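# Move capped bottles from crate to tray, upright

## Task

Take each bottle that has a cap out of the crate, set it on the tray and make it stand upright, while the uncapped bottles stay in the crate. The task fails if the crate or tray ends up tilted or shifted from its place. A bottle counts only if it stays put without the robot holding it at the end. Anything the robot is touching at the end must not sink more than about a fingernail's width once released, or the task fails.

## Robot and tools

Robot: one six-joint arm ending in a two-finger parallel gripper. Every joint list, in rows and in results, uses this order: waist, shoulder, elbow, forearm roll, wrist pitch, wrist roll. The gripper's fingers point along its own +z and close along its own y. A flat block about 9 cm long sticks out from the wrist-roll axis toward the gripper's +x and turns with it, so keep it clear of the crate and bottles. A loose object or a held part may occasionally get nudged by an outside disturbance.

Scene frame: origin on the table top below the arm base, +z up, +y to the left when facing along +x. The base may be slightly tilted. end_effector_position (metres) and end_effector_quat_wxyz give the hand pose; the position is the point between the pads when closed, and it gets less accurate at long reach. Fingertips extend about 19 mm past it when closed and 6 mm when open, and they move about 13 mm further out while closing, so leave that gap above a surface.

A row is 9 numbers, each in [-1, 1]: six joint values, then gripper position, gripper force_limit, gripper speed. The six joint values are offsets, not poses, scaled so that 1.0 equals 1.983 rad for waist and shoulder, 2.38 rad for elbow, and 2.975 rad for forearm roll, wrist pitch and wrist roll. Stated joint ranges (rad): waist -3.491 to 3.491, shoulder -3.140 to 3.140, elbow -1.187 to 4.328, forearm roll -3.316 to 3.316, wrist pitch -3.140 to 3.140, wrist roll -3.927 to 3.927; true ends may differ by up to 0.010. Asking for more than 0.010 rad beyond an end is refused; a joint pushed into its real end stops there and the result may print "joint sent to its limit" (absence of that line proves nothing).

Gripper numbers are absolute settings. position: +1 fully open (85 mm), pads touch near -0.8, -1 closes until blocked. force_limit: per-pad squeeze on a 40 mm object, roughly 20 N at -1, 128 N at 0, 235 N at +1 (less on very thin items). speed: about 20 mm/s at -1, 85 at 0, 150 at +1; a faster close adds up to about 5 N (speed 0) or 12 N (speed +1). New force or speed only applies after the position number changes by at least 0.01; to soften a grip, open first.

execute_actions(actions): a list of actions; each action is a table of up to 15 rows, one row per 1/30 s step; a short table repeats its final row to fill 15 steps. Joint offsets in every row are measured from the angles at the start of that action (for the first action, the last reported angles), not from the previous row. A malformed action, or a first action failing the range check, rejects the whole call. An empty list just returns state and images.

move(target, speed, blocking): target is one 9-number row; its joint offsets are from the "Joint positions" of the latest result showing them. All joints travel proportionally, so the hand follows a curve; duration is clamped to 0.5–10 s. speed (rad/s, 0.01 to 2, default 0.5) is the top speed of the joint with the longest travel. Gripper values are sent at the start. It does not avoid obstacles; the arm is stiff, so aiming even slightly past a firm contact can fault, and faster contact hits harder. The result adds a "move:" line: outcome (done, off_target, moving, held, fault), limits=held or limits=none, and the joint farthest from target. With blocking=false it returns after 0.5 s; poll with wait(0) or use stop before sending other motion.

wait(seconds): 0 to 10; holds the last command and lets a running move continue. stop(): brakes a running move (fingers keep moving). zoom_image(camera, region): camera is one of cam_head_left, cam_head_right, cam_high, cam_low, cam_wrist (each 672x504); region is [x0, y0, x1, y1] pixels, at most 504 by 504. finished_scene(scene): ends the current scene by its number; irreversible, call only when bottles stand on their own and the gripper is clear.

Drive limits: joint targets advance at most 2.62 (waist, shoulder), 3.14 (elbow), 3.93 (wrist joints) rad/s, ramping over 0.5 s; targets stay within 0.805, 0.966 or 1.21 rad of measured angles, and a step that would move the hand over 70 mm is scaled back. Big moves may need several actions; finish leftovers in the next action.

Result lines: Joint positions, Joint velocities, Joint targets (rad, rad/s), step readings with HELD marks, "joint command not followed" when the clearance check intervened. object_status: 0 moving, 1 blocked while opening, 2 blocked while closing (a grip), 3 reached target or pads met. position_measured counts: 3 open, ~78 = 60 mm, 130 = 40 mm, 180 = 20 mm, 230 pads touching. After a grip at force_limit -1, status can stay 2 even if the bottle slipped.

Avoid: dropping or tipping bottles, bumping crate or tray, pushing anything off the table, pressing hard. Contact torque reaching a load limit (145 N m for waist, shoulder, elbow; 36.4 for wrist joints, held weight included) or any external force of 150 N causes a 10 s stop. Long holding under load heats motors; heed MOTOR HOT before an OVER-TEMPERATURE FAULT.

Each tool is called after ">>>" as name(argument=value, ...) on one line, values as JSON.

## Session

I'll start by looking at the scene.

>>> execute_actions(actions=[])

Scene clock: 0.00 s.
end_effector_position=(+0.4333, -0.1916, +0.3716) position_measured=3 object_status=3 end_effector_quat_wxyz=(+0.006, +0.777, +0.630, -0.005)
Joint names: [waist, shoulder, elbow, forearm roll, wrist pitch, wrist roll]
Joint positions: [-0.342 -0.627 -0.074 -0.209 -1.61  -1.382]
Joint velocities: [ 0.002  0.     0.001 -0.    -0.    -0.   ]
Joint targets: [-0.342 -0.627 -0.074 -0.209 -1.610 -1.382]

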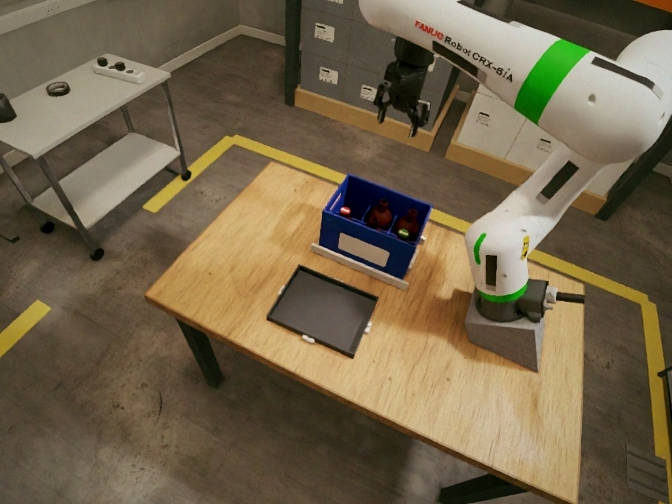

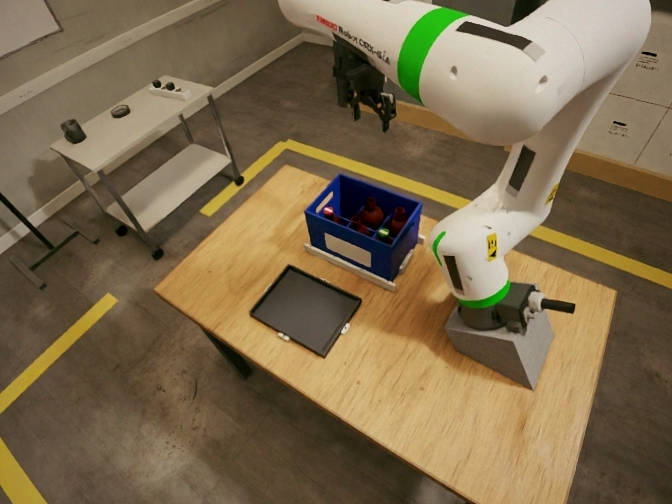

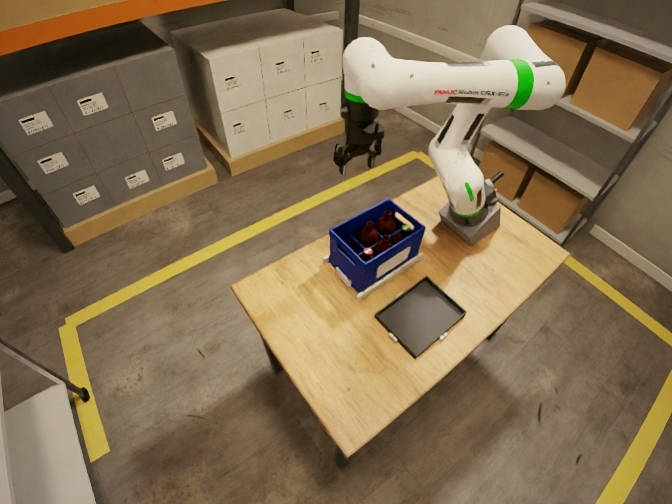

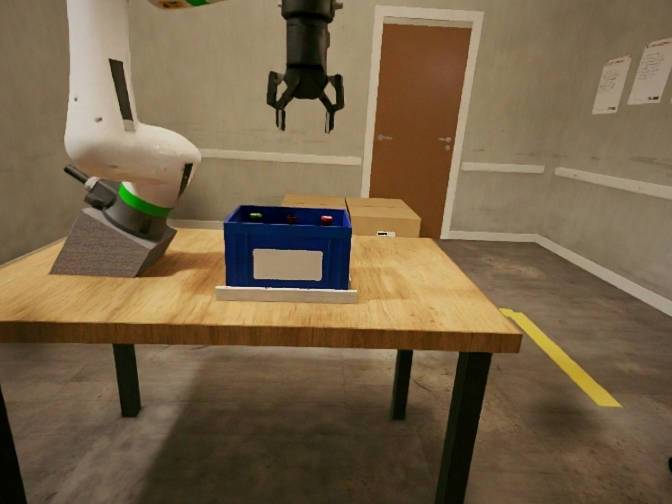

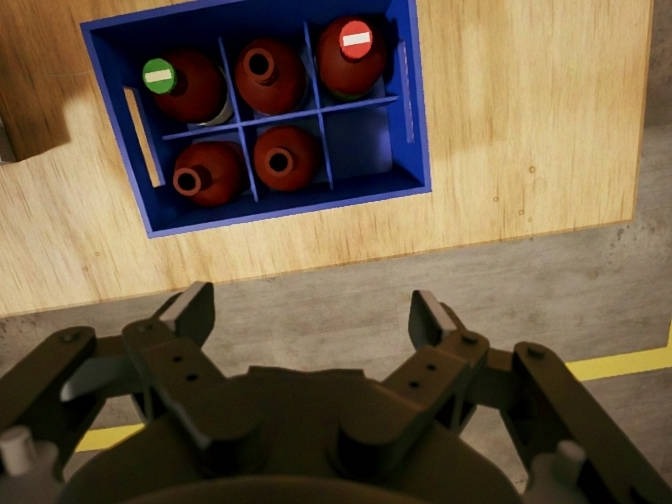

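>>> zoom_image(camera="cam_wrist", region=[60, 0, 460, 260])

>>> zoom_image(camera="cam_low", region=[200, 180, 380, 315])

>>> zoom_image(camera="cam_high", region=[310, 190, 480, 370])

>>> zoom_image(camera="cam_head_left", region=[260, 165, 450, 365])

>>> zoom_image(camera="cam_head_right", region=[240, 165, 440, 365])

Region (60, 0, 460, 260) of cam_wrist's 672x504 image, scaled by 1.260, with more detail than that image has; it fills the top 328 rows of this view, and the rest is white.

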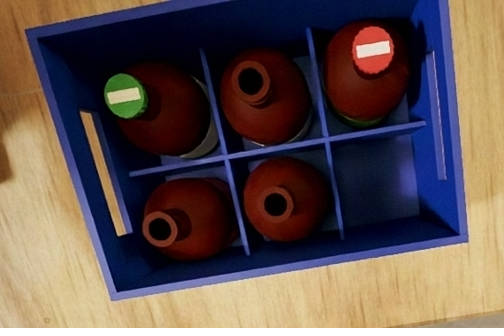

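Region (200, 180, 380, 315) of cam_low's 672x504 image, scaled by 2.800, with more detail than that image has; it fills the top 378 rows of this view, and the rest is white.

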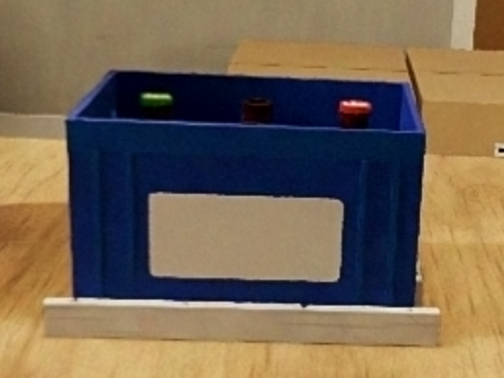

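Region (310, 190, 480, 370) of cam_high's 672x504 image, scaled by 2.800, with more detail than that image has.

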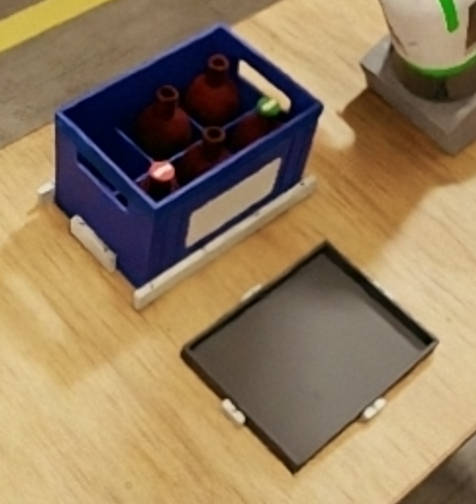

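Region (260, 165, 450, 365) of cam_head_left's 672x504 image, scaled by 2.520, with more detail than that image has; it fills the left 479 columns of this view, and the rest is white.

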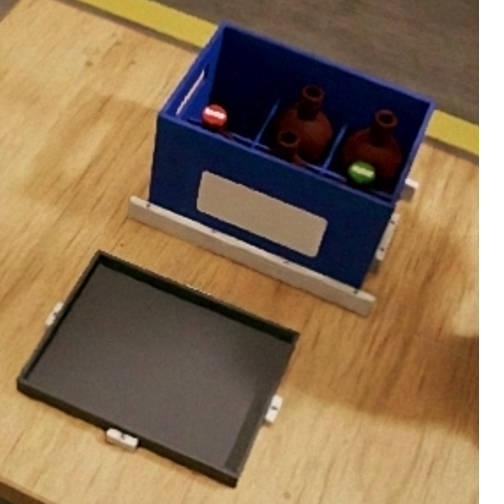

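Region (240, 165, 440, 365) of cam_head_right's 672x504 image, scaled by 2.520, with more detail than that image has.

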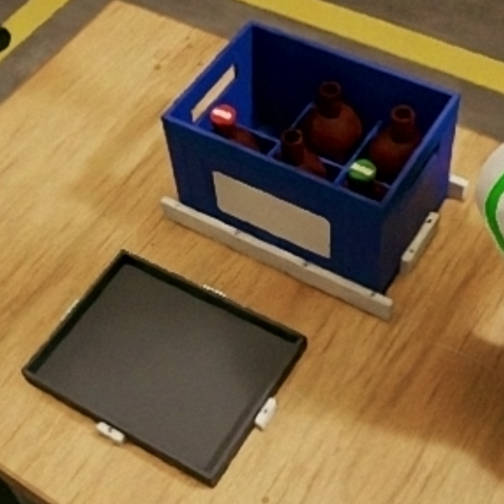

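>>> move(target=[0.1049, 0.0524, -0.0378, -0.1129, 0.0323, 0.036, 0.25, 0, 0], speed=0.6)

Scene clock: 102.77 s.
end_effector_position=(+0.4856, -0.0353, +0.2623) position_measured=98 object_status=3 end_effector_quat_wxyz=(-0.154, +0.690, +0.690, +0.153)
Joint names: [waist, shoulder, elbow, forearm roll, wrist pitch, wrist roll]
Joint positions: [-0.134 -0.523 -0.163 -0.544 -1.514 -1.275]
Joint velocities: [ 0.001  0.001 -0.001 -0.001  0.     0.   ]
Joint targets: [-0.134 -0.523 -0.163 -0.544 -1.514 -1.275]
move: done; limits=none; farthest joint: the forearm roll, 0.001 radians from its target (0.336 radians at the start)
camera_calibration (this result's frames):
cam_wrist: T_world_to_cam=[[0.99856, 0.0343682, 0.0411919, -0.501982], [0.0398229, -0.989364, -0.139905, 0.0105844], [0.0359455, 0.141344, -0.989308, 0.397705], [0, 0, 0, 1]] pos_world=[0.486542, -0.0284892, 0.415611]

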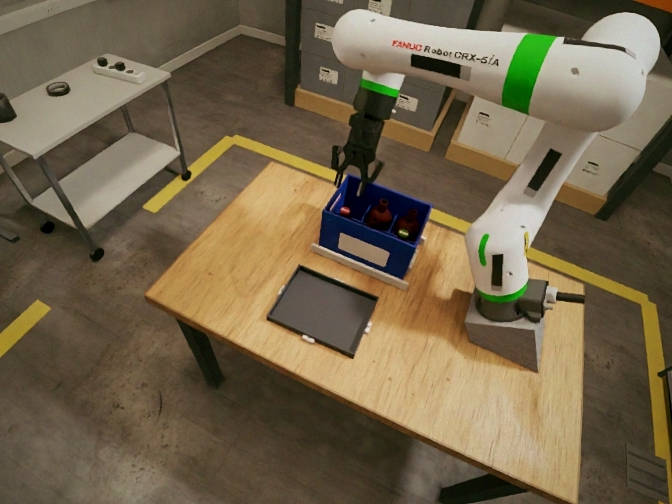

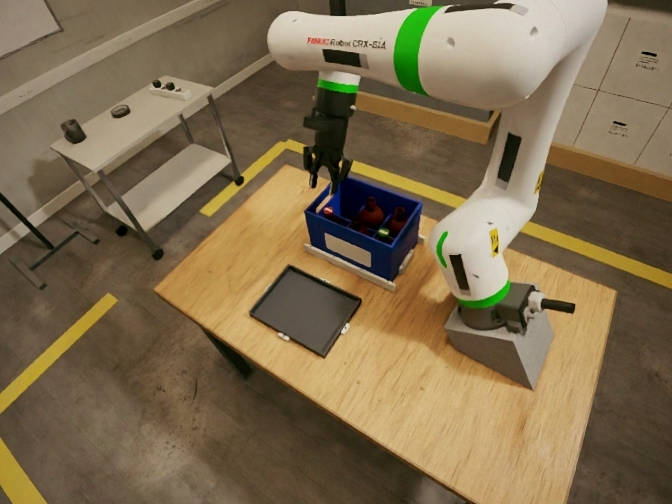

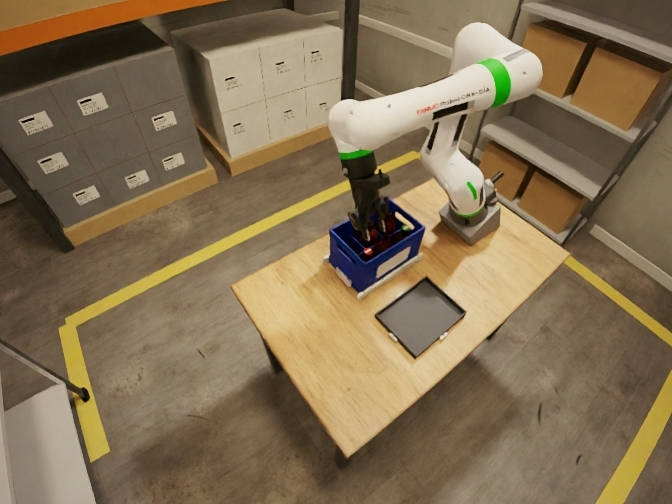

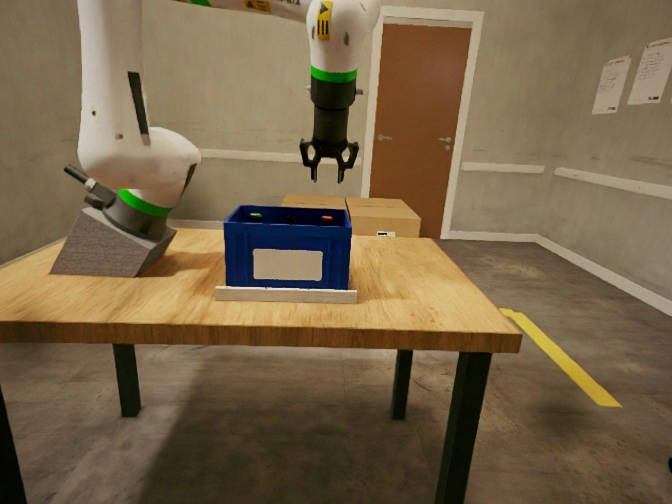

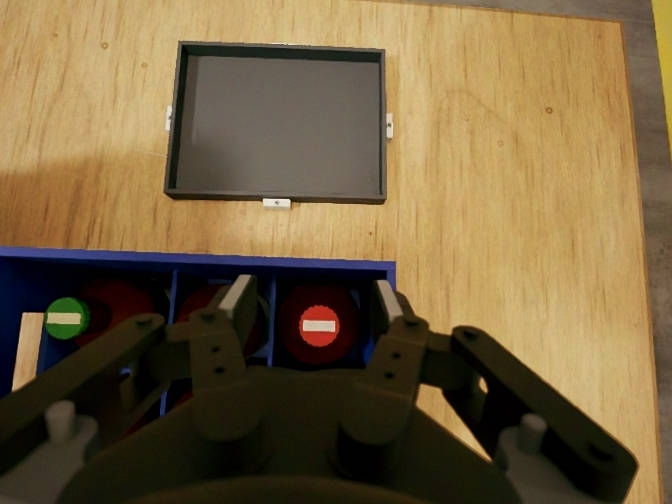

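>>> zoom_image(camera="cam_wrist", region=[200, 240, 440, 400])

>>> zoom_image(camera="cam_low", region=[260, 120, 400, 260])

>>> zoom_image(camera="cam_head_right", region=[290, 130, 430, 270])

Region (200, 240, 440, 400) of cam_wrist's 672x504 image, scaled by 2.100, with more detail than that image has.

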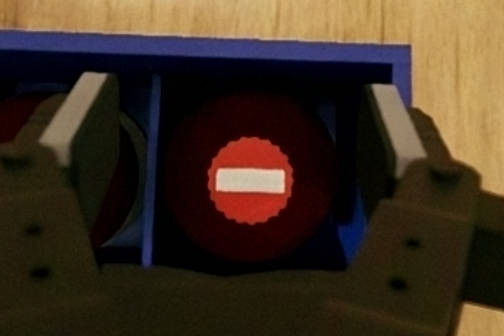

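Region (260, 120, 400, 260) of cam_low's 672x504 image, scaled by 3.600, with more detail than that image has.

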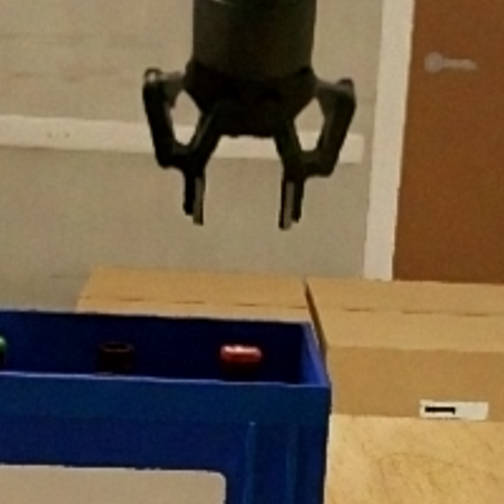

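Region (290, 130, 430, 270) of cam_head_right's 672x504 image, scaled by 3.600, with more detail than that image has.

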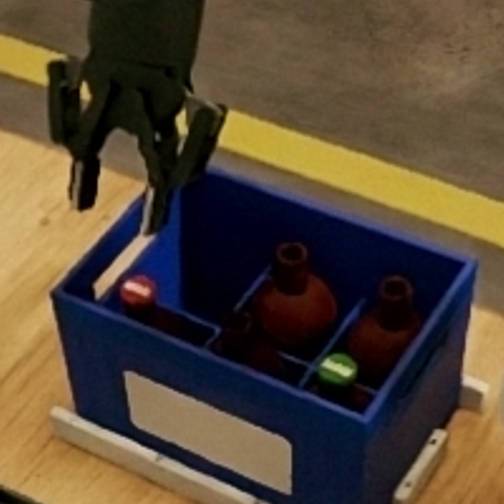

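>>> move(target=[-0.0029, 0.0434, -0.0326, -0.0045, 0.0461, 0.0304, 0.03, 0, 0], speed=0.4)

>>> zoom_image(camera="cam_wrist", region=[200, 240, 440, 400])

>>> zoom_image(camera="cam_low", region=[270, 150, 380, 260])

>>> zoom_image(camera="cam_head_right", region=[290, 150, 390, 250])

Scene clock: 133.80 s.
end_effector_position=(+0.4892, -0.0448, +0.1947) position_measured=126 object_status=3 end_effector_quat_wxyz=(-0.154, +0.690, +0.690, +0.153)
Joint names: [waist, shoulder, elbow, forearm roll, wrist pitch, wrist roll]
Joint positions: [-0.14  -0.437 -0.241 -0.558 -1.377 -1.185]
Joint velocities: [ 0.001 -0.    -0.     0.     0.001  0.   ]
Joint targets: [-0.140 -0.437 -0.241 -0.558 -1.377 -1.185]
move: done; limits=none; farthest joint: the waist, 0.000 radians from its target (0.006 radians at the start)
camera_calibration (this result's frames):
cam_wrist: T_world_to_cam=[[0.998577, 0.0335153, 0.0414835, -0.502535], [0.0390252, -0.989372, -0.140069, -0.0080333], [0.0363481, 0.141488, -0.989272, 0.331841], [0, 0, 0, 1]] pos_world=[0.490072, -0.038057, 0.348003]

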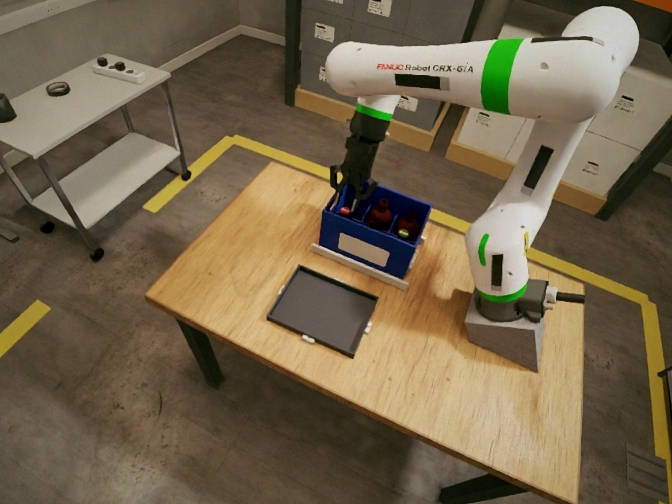

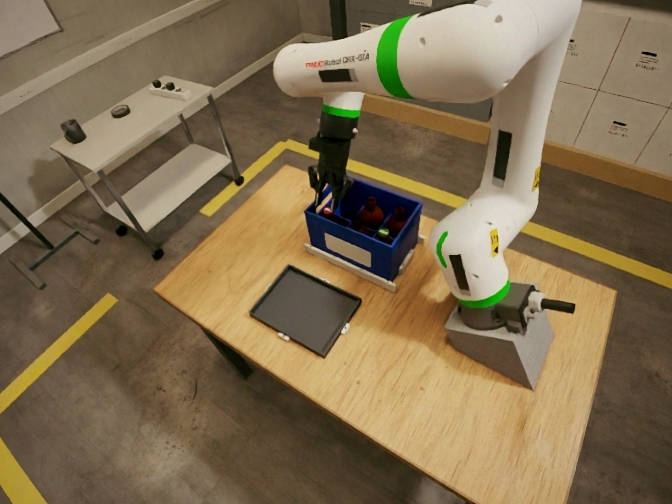

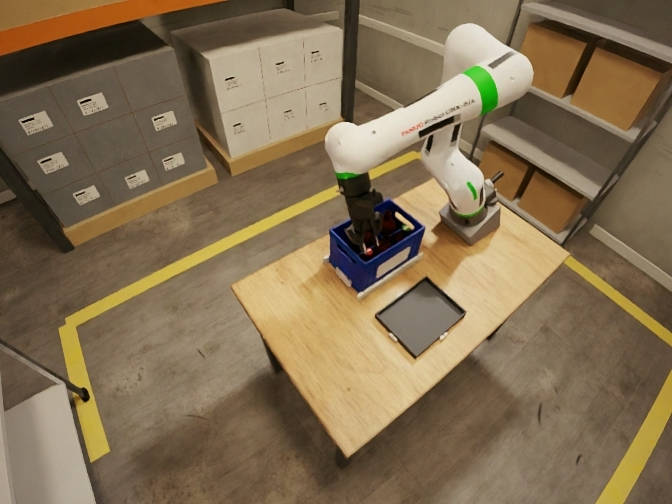

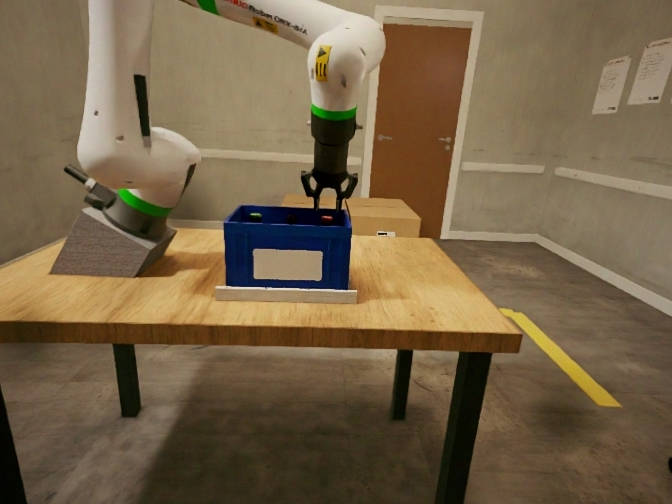

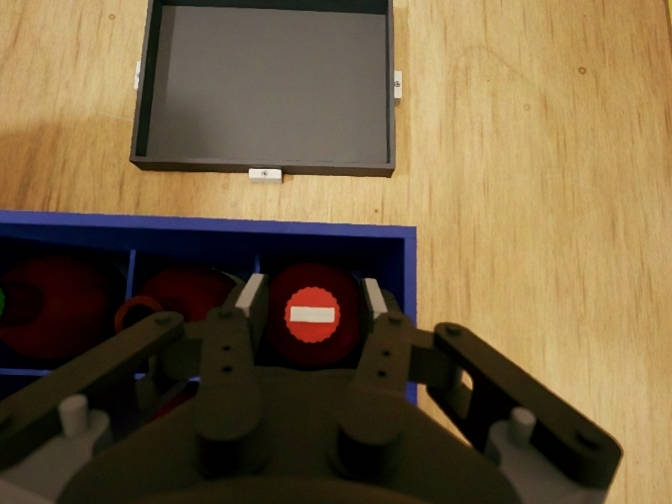

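Region (200, 240, 440, 400) of cam_wrist's 672x504 image, scaled by 2.100, with more detail than that image has.

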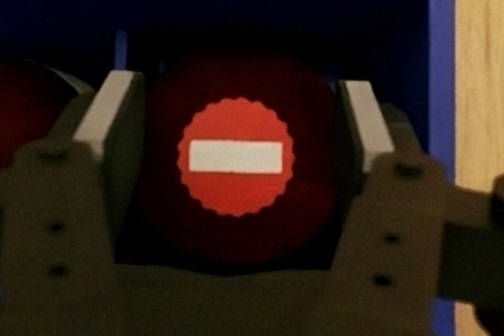

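Region (270, 150, 380, 260) of cam_low's 672x504 image, scaled by 4.582, with more detail than that image has.

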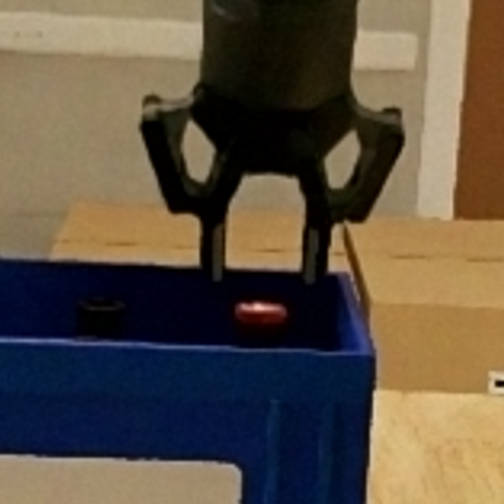

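Region (290, 150, 390, 250) of cam_head_right's 672x504 image, scaled by 5.040, with more detail than that image has.

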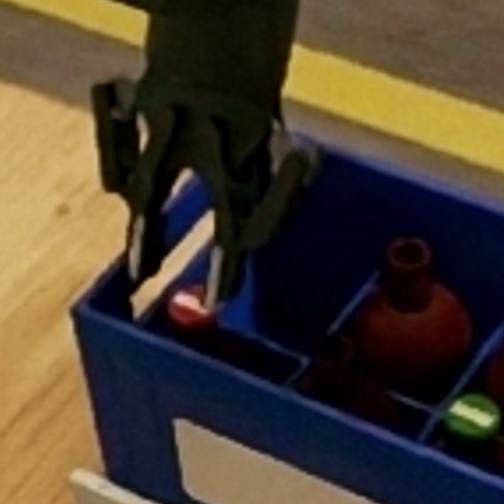

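>>> move(target=[0.0059, 0.02385, -0.0181, -0.0025, 0.02807, 0.01324, 0.03, 0, 0], speed=0.2)

>>> zoom_image(camera="cam_wrist", region=[200, 240, 440, 400])

>>> zoom_image(camera="cam_low", region=[270, 150, 380, 260])

>>> zoom_image(camera="cam_head_right", region=[290, 150, 390, 250])

Scene clock: 148.07 s.
end_effector_position=(+0.4888, -0.0456, +0.1571) position_measured=126 object_status=3 end_effector_quat_wxyz=(-0.154, +0.690, +0.690, +0.153)
Joint names: [waist, shoulder, elbow, forearm roll, wrist pitch, wrist roll]
Joint positions: [-0.128 -0.39  -0.284 -0.565 -1.293 -1.146]
Joint velocities: [-0.002  0.001 -0.001 -0.001  0.001  0.001]
Joint targets: [-0.128 -0.390 -0.284 -0.565 -1.293 -1.146]
move: done; limits=none; farthest joint: the waist, 0.000 radians from its target (0.011 radians at the start)
camera_calibration (this result's frames):
cam_wrist: T_world_to_cam=[[0.998559, 0.0332028, 0.0421678, -0.500716], [0.0387989, -0.989433, -0.139702, -0.0139637], [0.0370837, 0.141137, -0.989295, 0.294369], [0, 0, 0, 1]] pos_world=[0.48962, -0.0387374, 0.310381]

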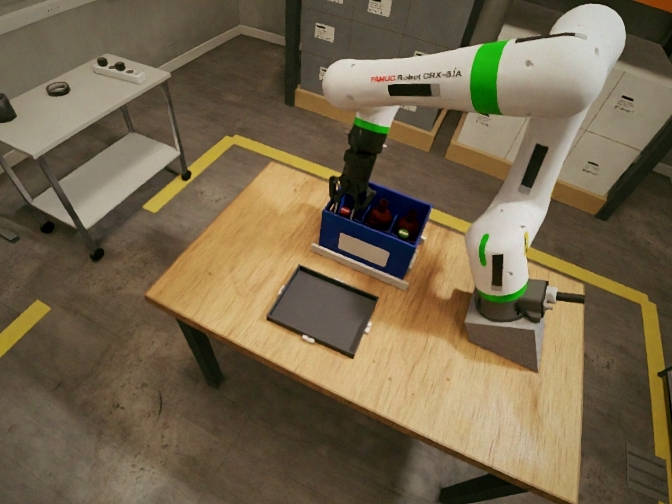

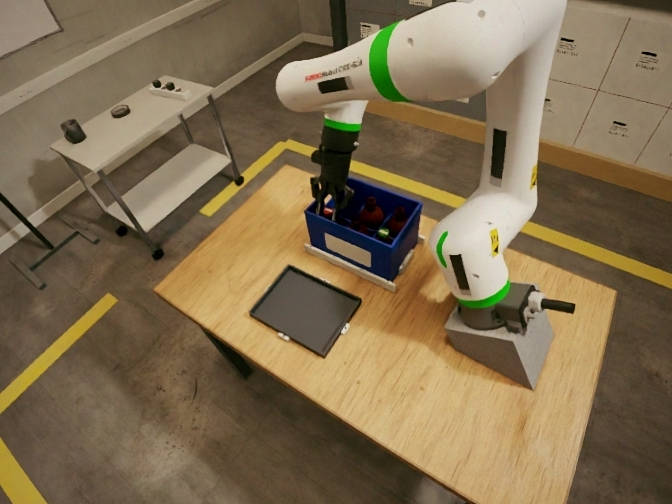

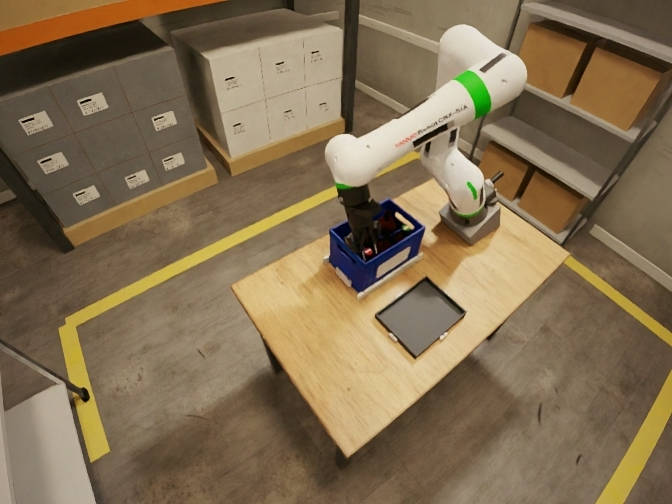

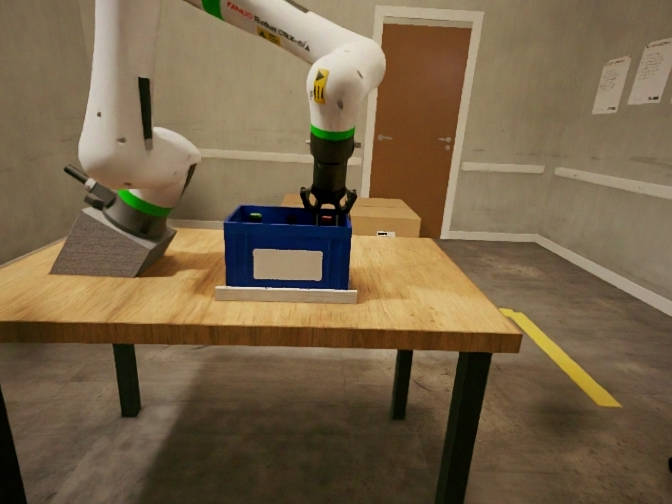

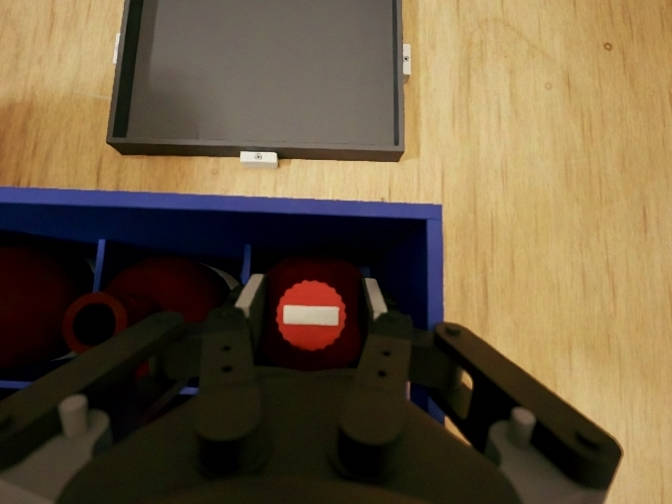

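Region (200, 240, 440, 400) of cam_wrist's 672x504 image, scaled by 2.100, with more detail than that image has.

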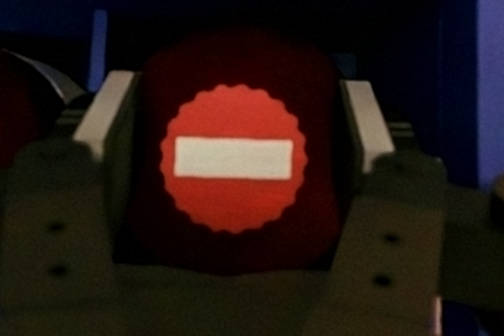

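Region (270, 150, 380, 260) of cam_low's 672x504 image, scaled by 4.582, with more detail than that image has.

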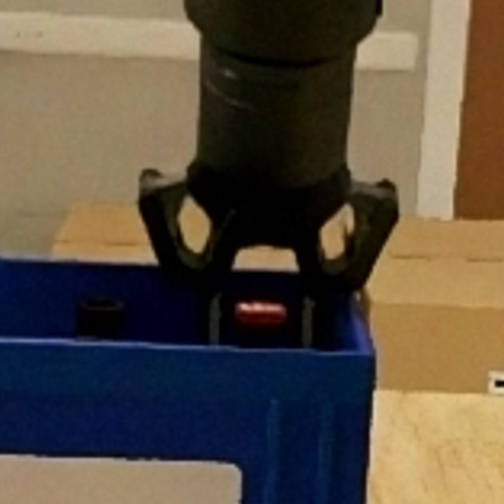

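Region (290, 150, 390, 250) of cam_head_right's 672x504 image, scaled by 5.040, with more detail than that image has.

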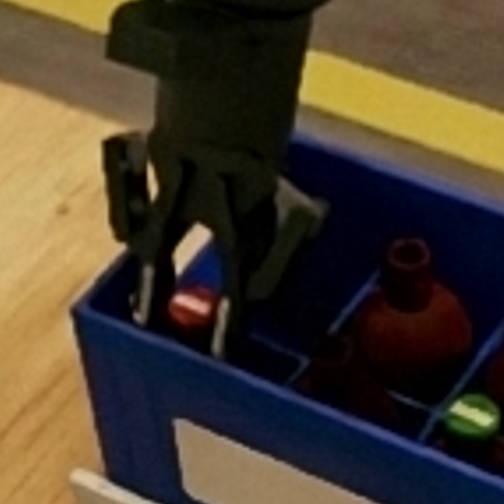

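>>> execute_actions(actions=[[[0,0,0,0,0,0,-1,0,-0.3]]])

Scene clock: 151.80 s.
end_effector_position=(+0.4888, -0.0456, +0.1571) position_measured=169 object_status=0 end_effector_quat_wxyz=(-0.154, +0.690, +0.690, +0.153)
Joint names: [waist, shoulder, elbow, forearm roll, wrist pitch, wrist roll]
Joint positions: [-0.128 -0.39  -0.284 -0.565 -1.293 -1.146]
Joint velocities: [-0.     0.     0.001 -0.001 -0.     0.   ]
Joint targets: [-0.128 -0.390 -0.284 -0.565 -1.293 -1.146]
Step readings (joint positions):
0: [-0.128 -0.390 -0.284 -0.565 -1.293 -1.146]
1: [-0.128 -0.390 -0.284 -0.565 -1.293 -1.146]
2: [-0.128 -0.390 -0.284 -0.565 -1.293 -1.146]
4: [-0.128 -0.390 -0.284 -0.565 -1.293 -1.146]
8: [-0.128 -0.390 -0.284 -0.565 -1.293 -1.146]
15: Joint positions above
camera_calibration (this result's frames):
cam_wrist: T_world_to_cam=[[0.998559, 0.0332012, 0.0421542, -0.500707], [0.0387954, -0.989433, -0.139706, -0.0139654], [0.0370703, 0.14114, -0.989295, 0.294337], [0, 0, 0, 1]] pos_world=[0.489616, -0.0387366, 0.310342]

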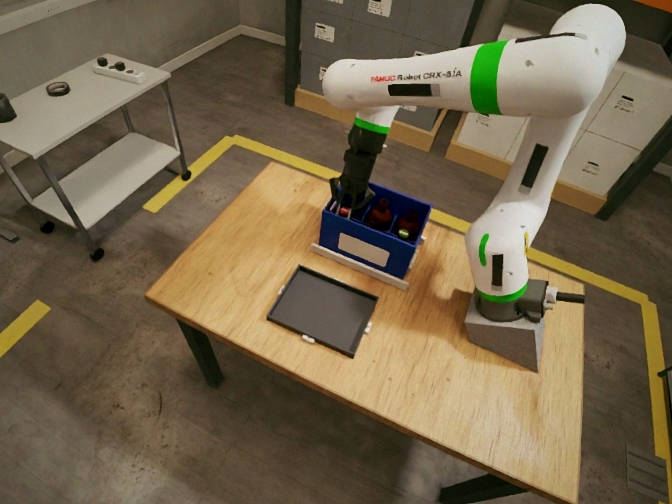

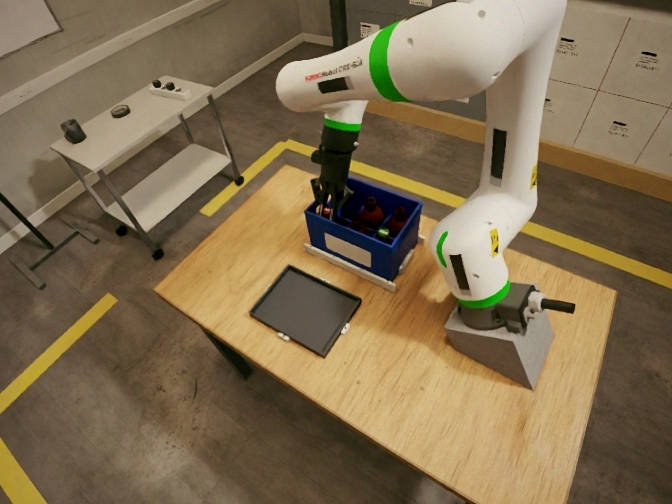

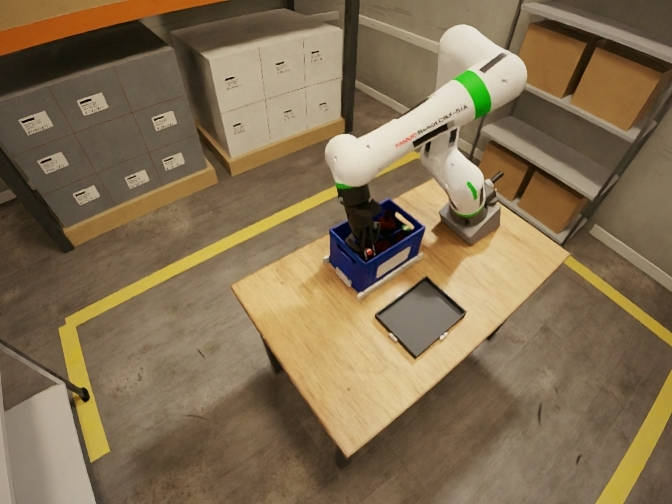

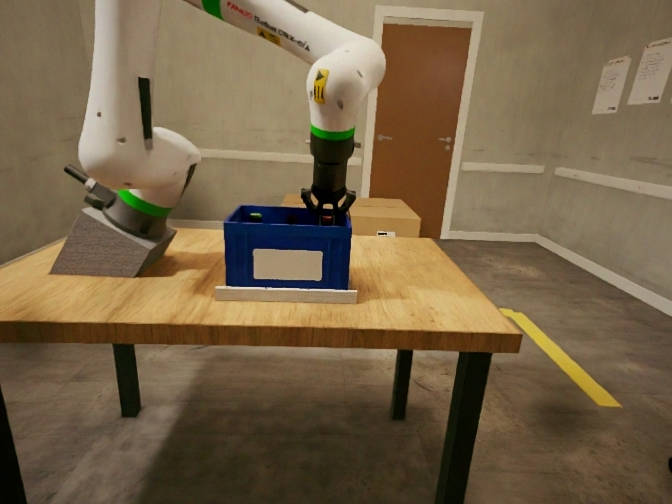

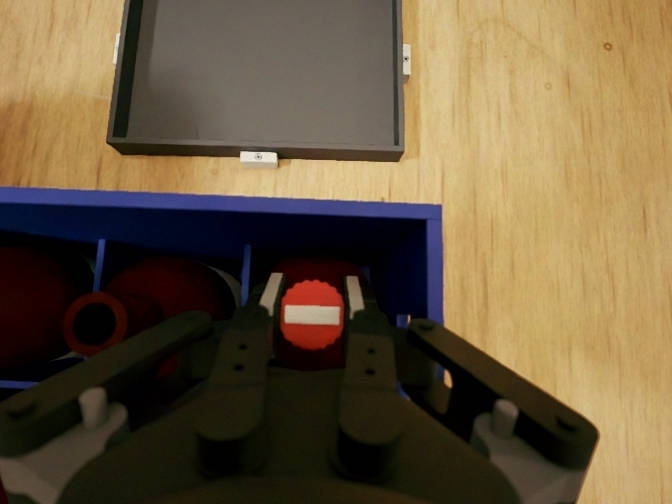

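>>> move(target=[-0.02234, -0.04987, 0.05139, 0.00158, -0.07069, -0.02766, -1, 0, -0.3], speed=0.35)

Scene clock: 187.83 s.
end_effector_position=(+0.4889, -0.0457, +0.2500) position_measured=169 object_status=2 end_effector_quat_wxyz=(-0.154, +0.690, +0.690, +0.153)
Joint names: [waist, shoulder, elbow, forearm roll, wrist pitch, wrist roll]
Joint positions: [-0.172 -0.489 -0.162 -0.56  -1.504 -1.228]
Joint velocities: [-0.001 -0.001  0.     0.    -0.001 -0.001]
Joint targets: [-0.172 -0.489 -0.162 -0.560 -1.504 -1.228]
move: done; limits=none; farthest joint: the wrist roll, 0.001 radians from its target (0.083 radians at the start)
camera_calibration (this result's frames):
cam_wrist: T_world_to_cam=[[0.998554, 0.0333165, 0.0421923, -0.504699], [0.0389134, -0.989434, -0.139662, -0.00115433], [0.0370934, 0.141102, -0.9893, 0.386233], [0, 0, 0, 1]] pos_world=[0.489687, -0.0388255, 0.403233]

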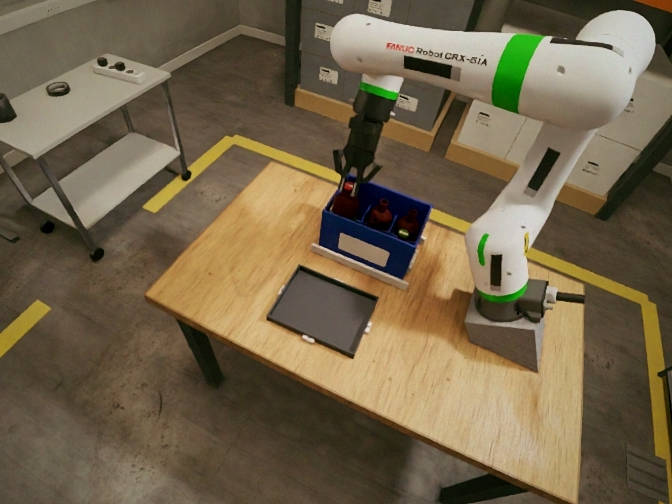

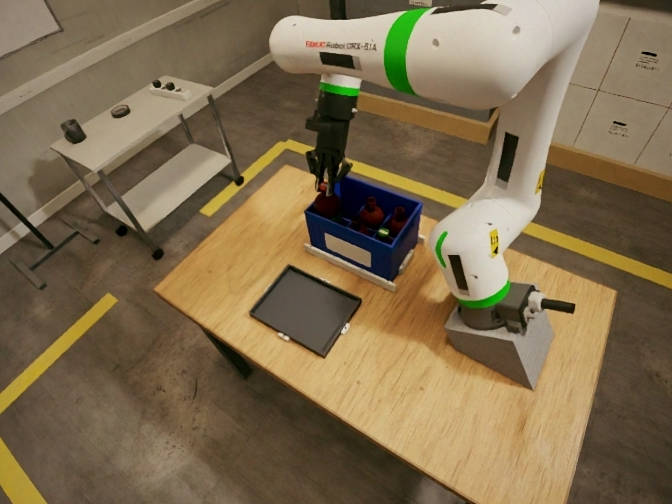

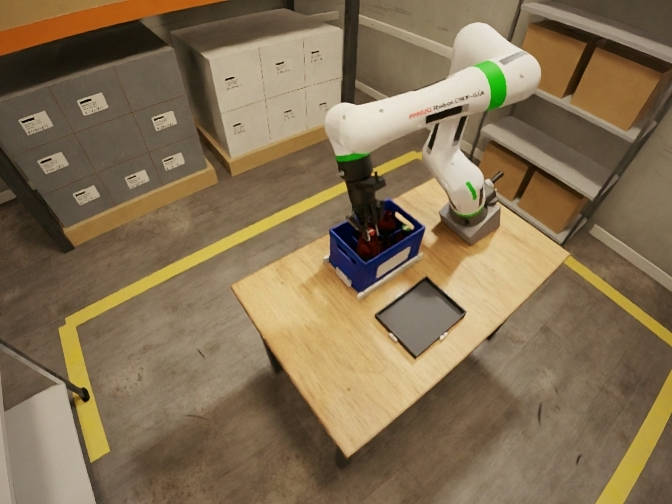

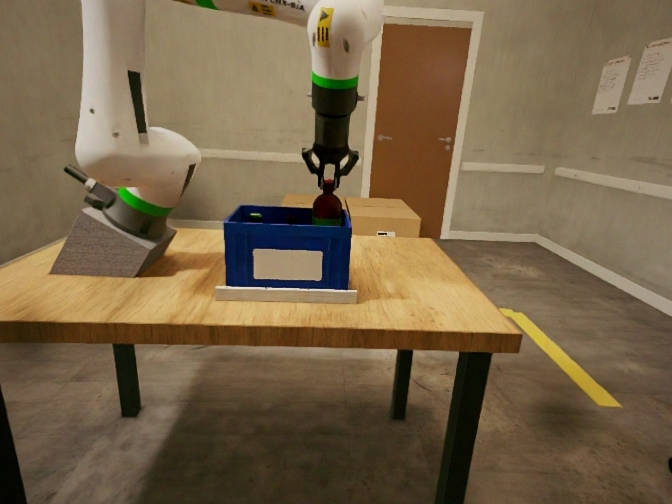

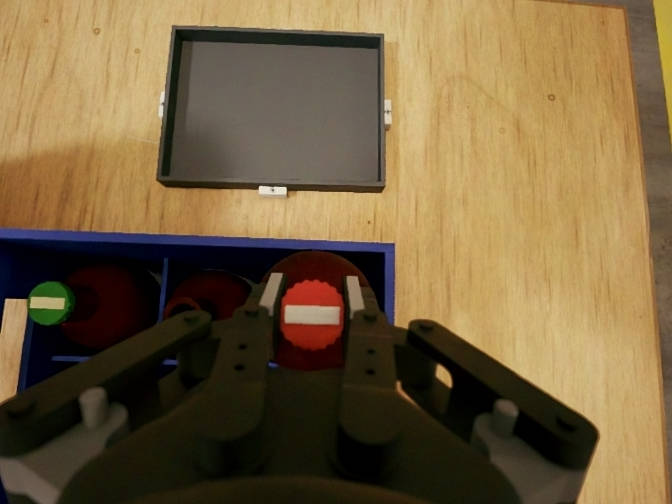

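>>> move(target=[-0.04009, -0.01977, 0.07454, -0.01237, -0.07422, -0.01946, -1, 0, -0.3], speed=0.4)

>>> zoom_image(camera="cam_low", region=[260, 110, 400, 250])

>>> zoom_image(camera="cam_high", region=[310, 160, 450, 300])

Scene clock: 191.90 s.
end_effector_position=(+0.4891, -0.0457, +0.3430) position_measured=169 object_status=2 end_effector_quat_wxyz=(-0.154, +0.690, +0.690, +0.154)
Joint names: [waist, shoulder, elbow, forearm roll, wrist pitch, wrist roll]
Joint positions: [-0.252 -0.528  0.015 -0.597 -1.724 -1.286]
Joint velocities: [ 0.001 -0.001  0.002  0.001 -0.001 -0.   ]
Joint targets: [-0.252 -0.528 0.016 -0.597 -1.724 -1.286]
move: done; limits=none; farthest joint: the wrist pitch, 0.001 radians from its target (0.221 radians at the start)
camera_calibration (this result's frames):
cam_wrist: T_world_to_cam=[[0.998549, 0.0332447, 0.0423625, -0.508861], [0.0388866, -0.989359, -0.1402, 0.0120248], [0.0372509, 0.141644, -0.989217, 0.478184], [0, 0, 0, 1]] pos_world=[0.489843, -0.0389181, 0.49627]

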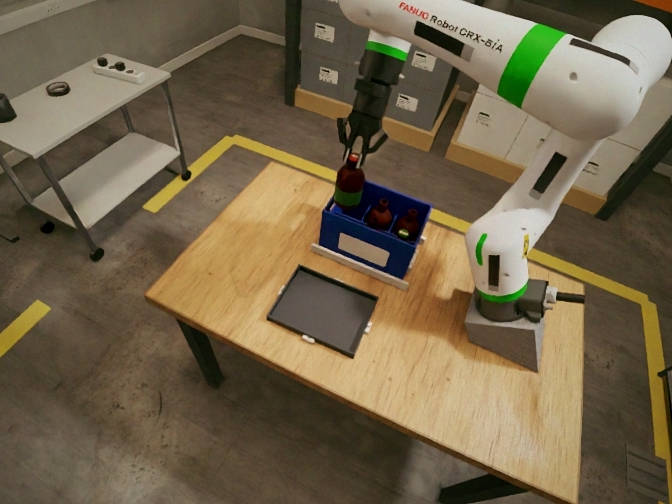

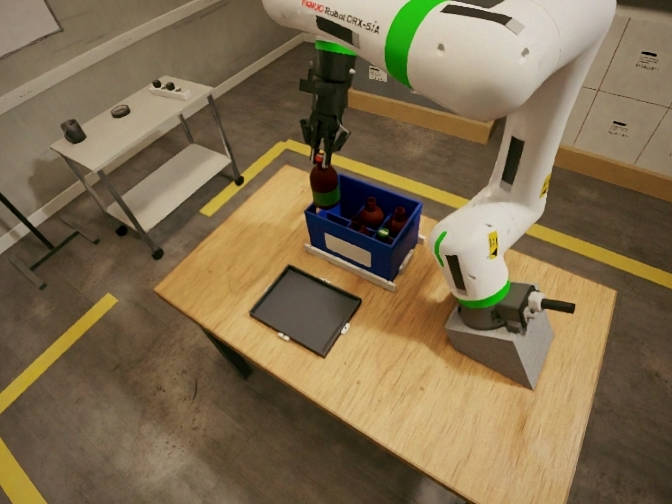

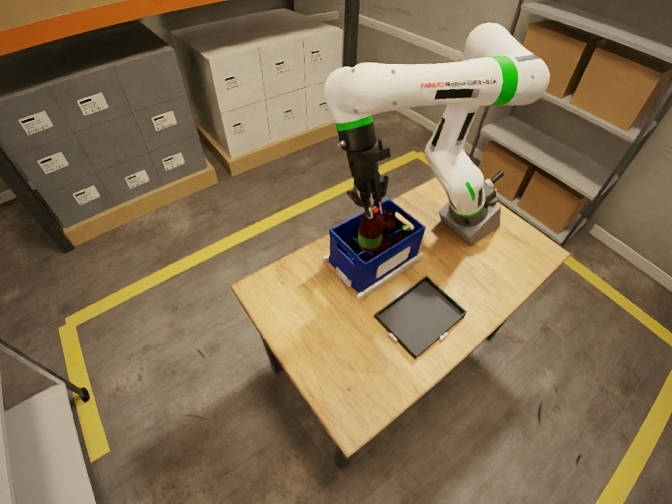

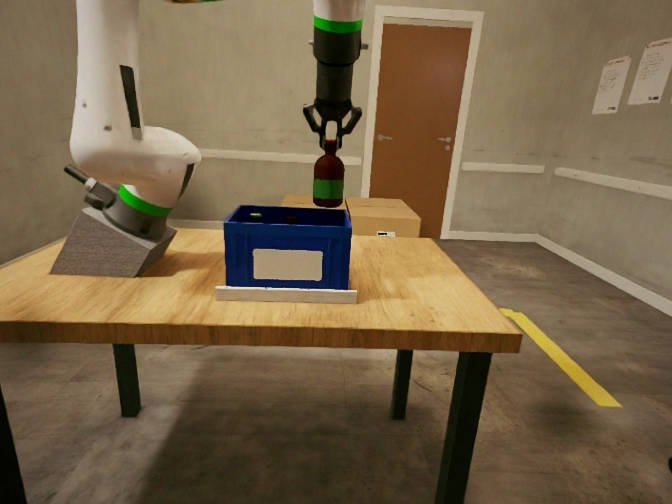

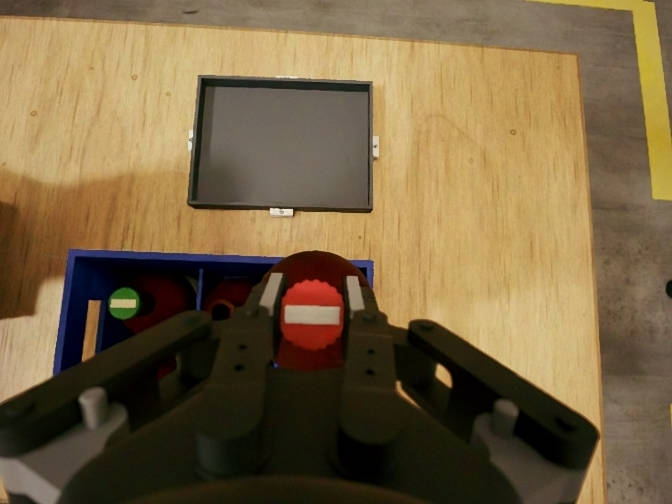

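Region (260, 110, 400, 250) of cam_low's 672x504 image, scaled by 3.600, with more detail than that image has.

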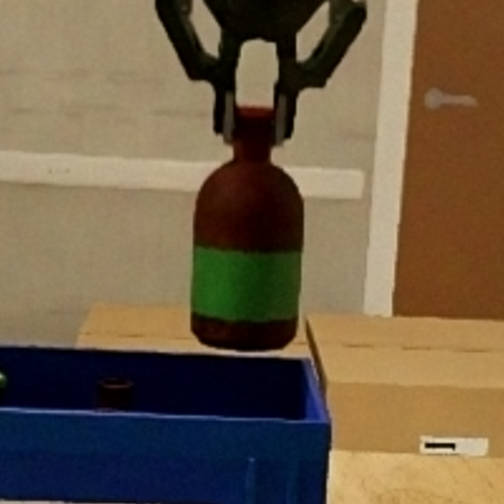

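Region (310, 160, 450, 300) of cam_high's 672x504 image, scaled by 3.600, with more detail than that image has.

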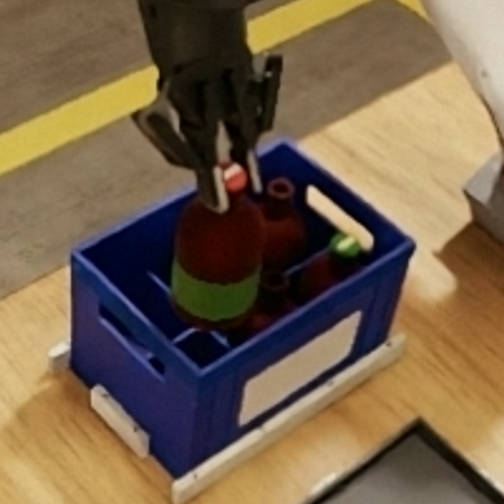

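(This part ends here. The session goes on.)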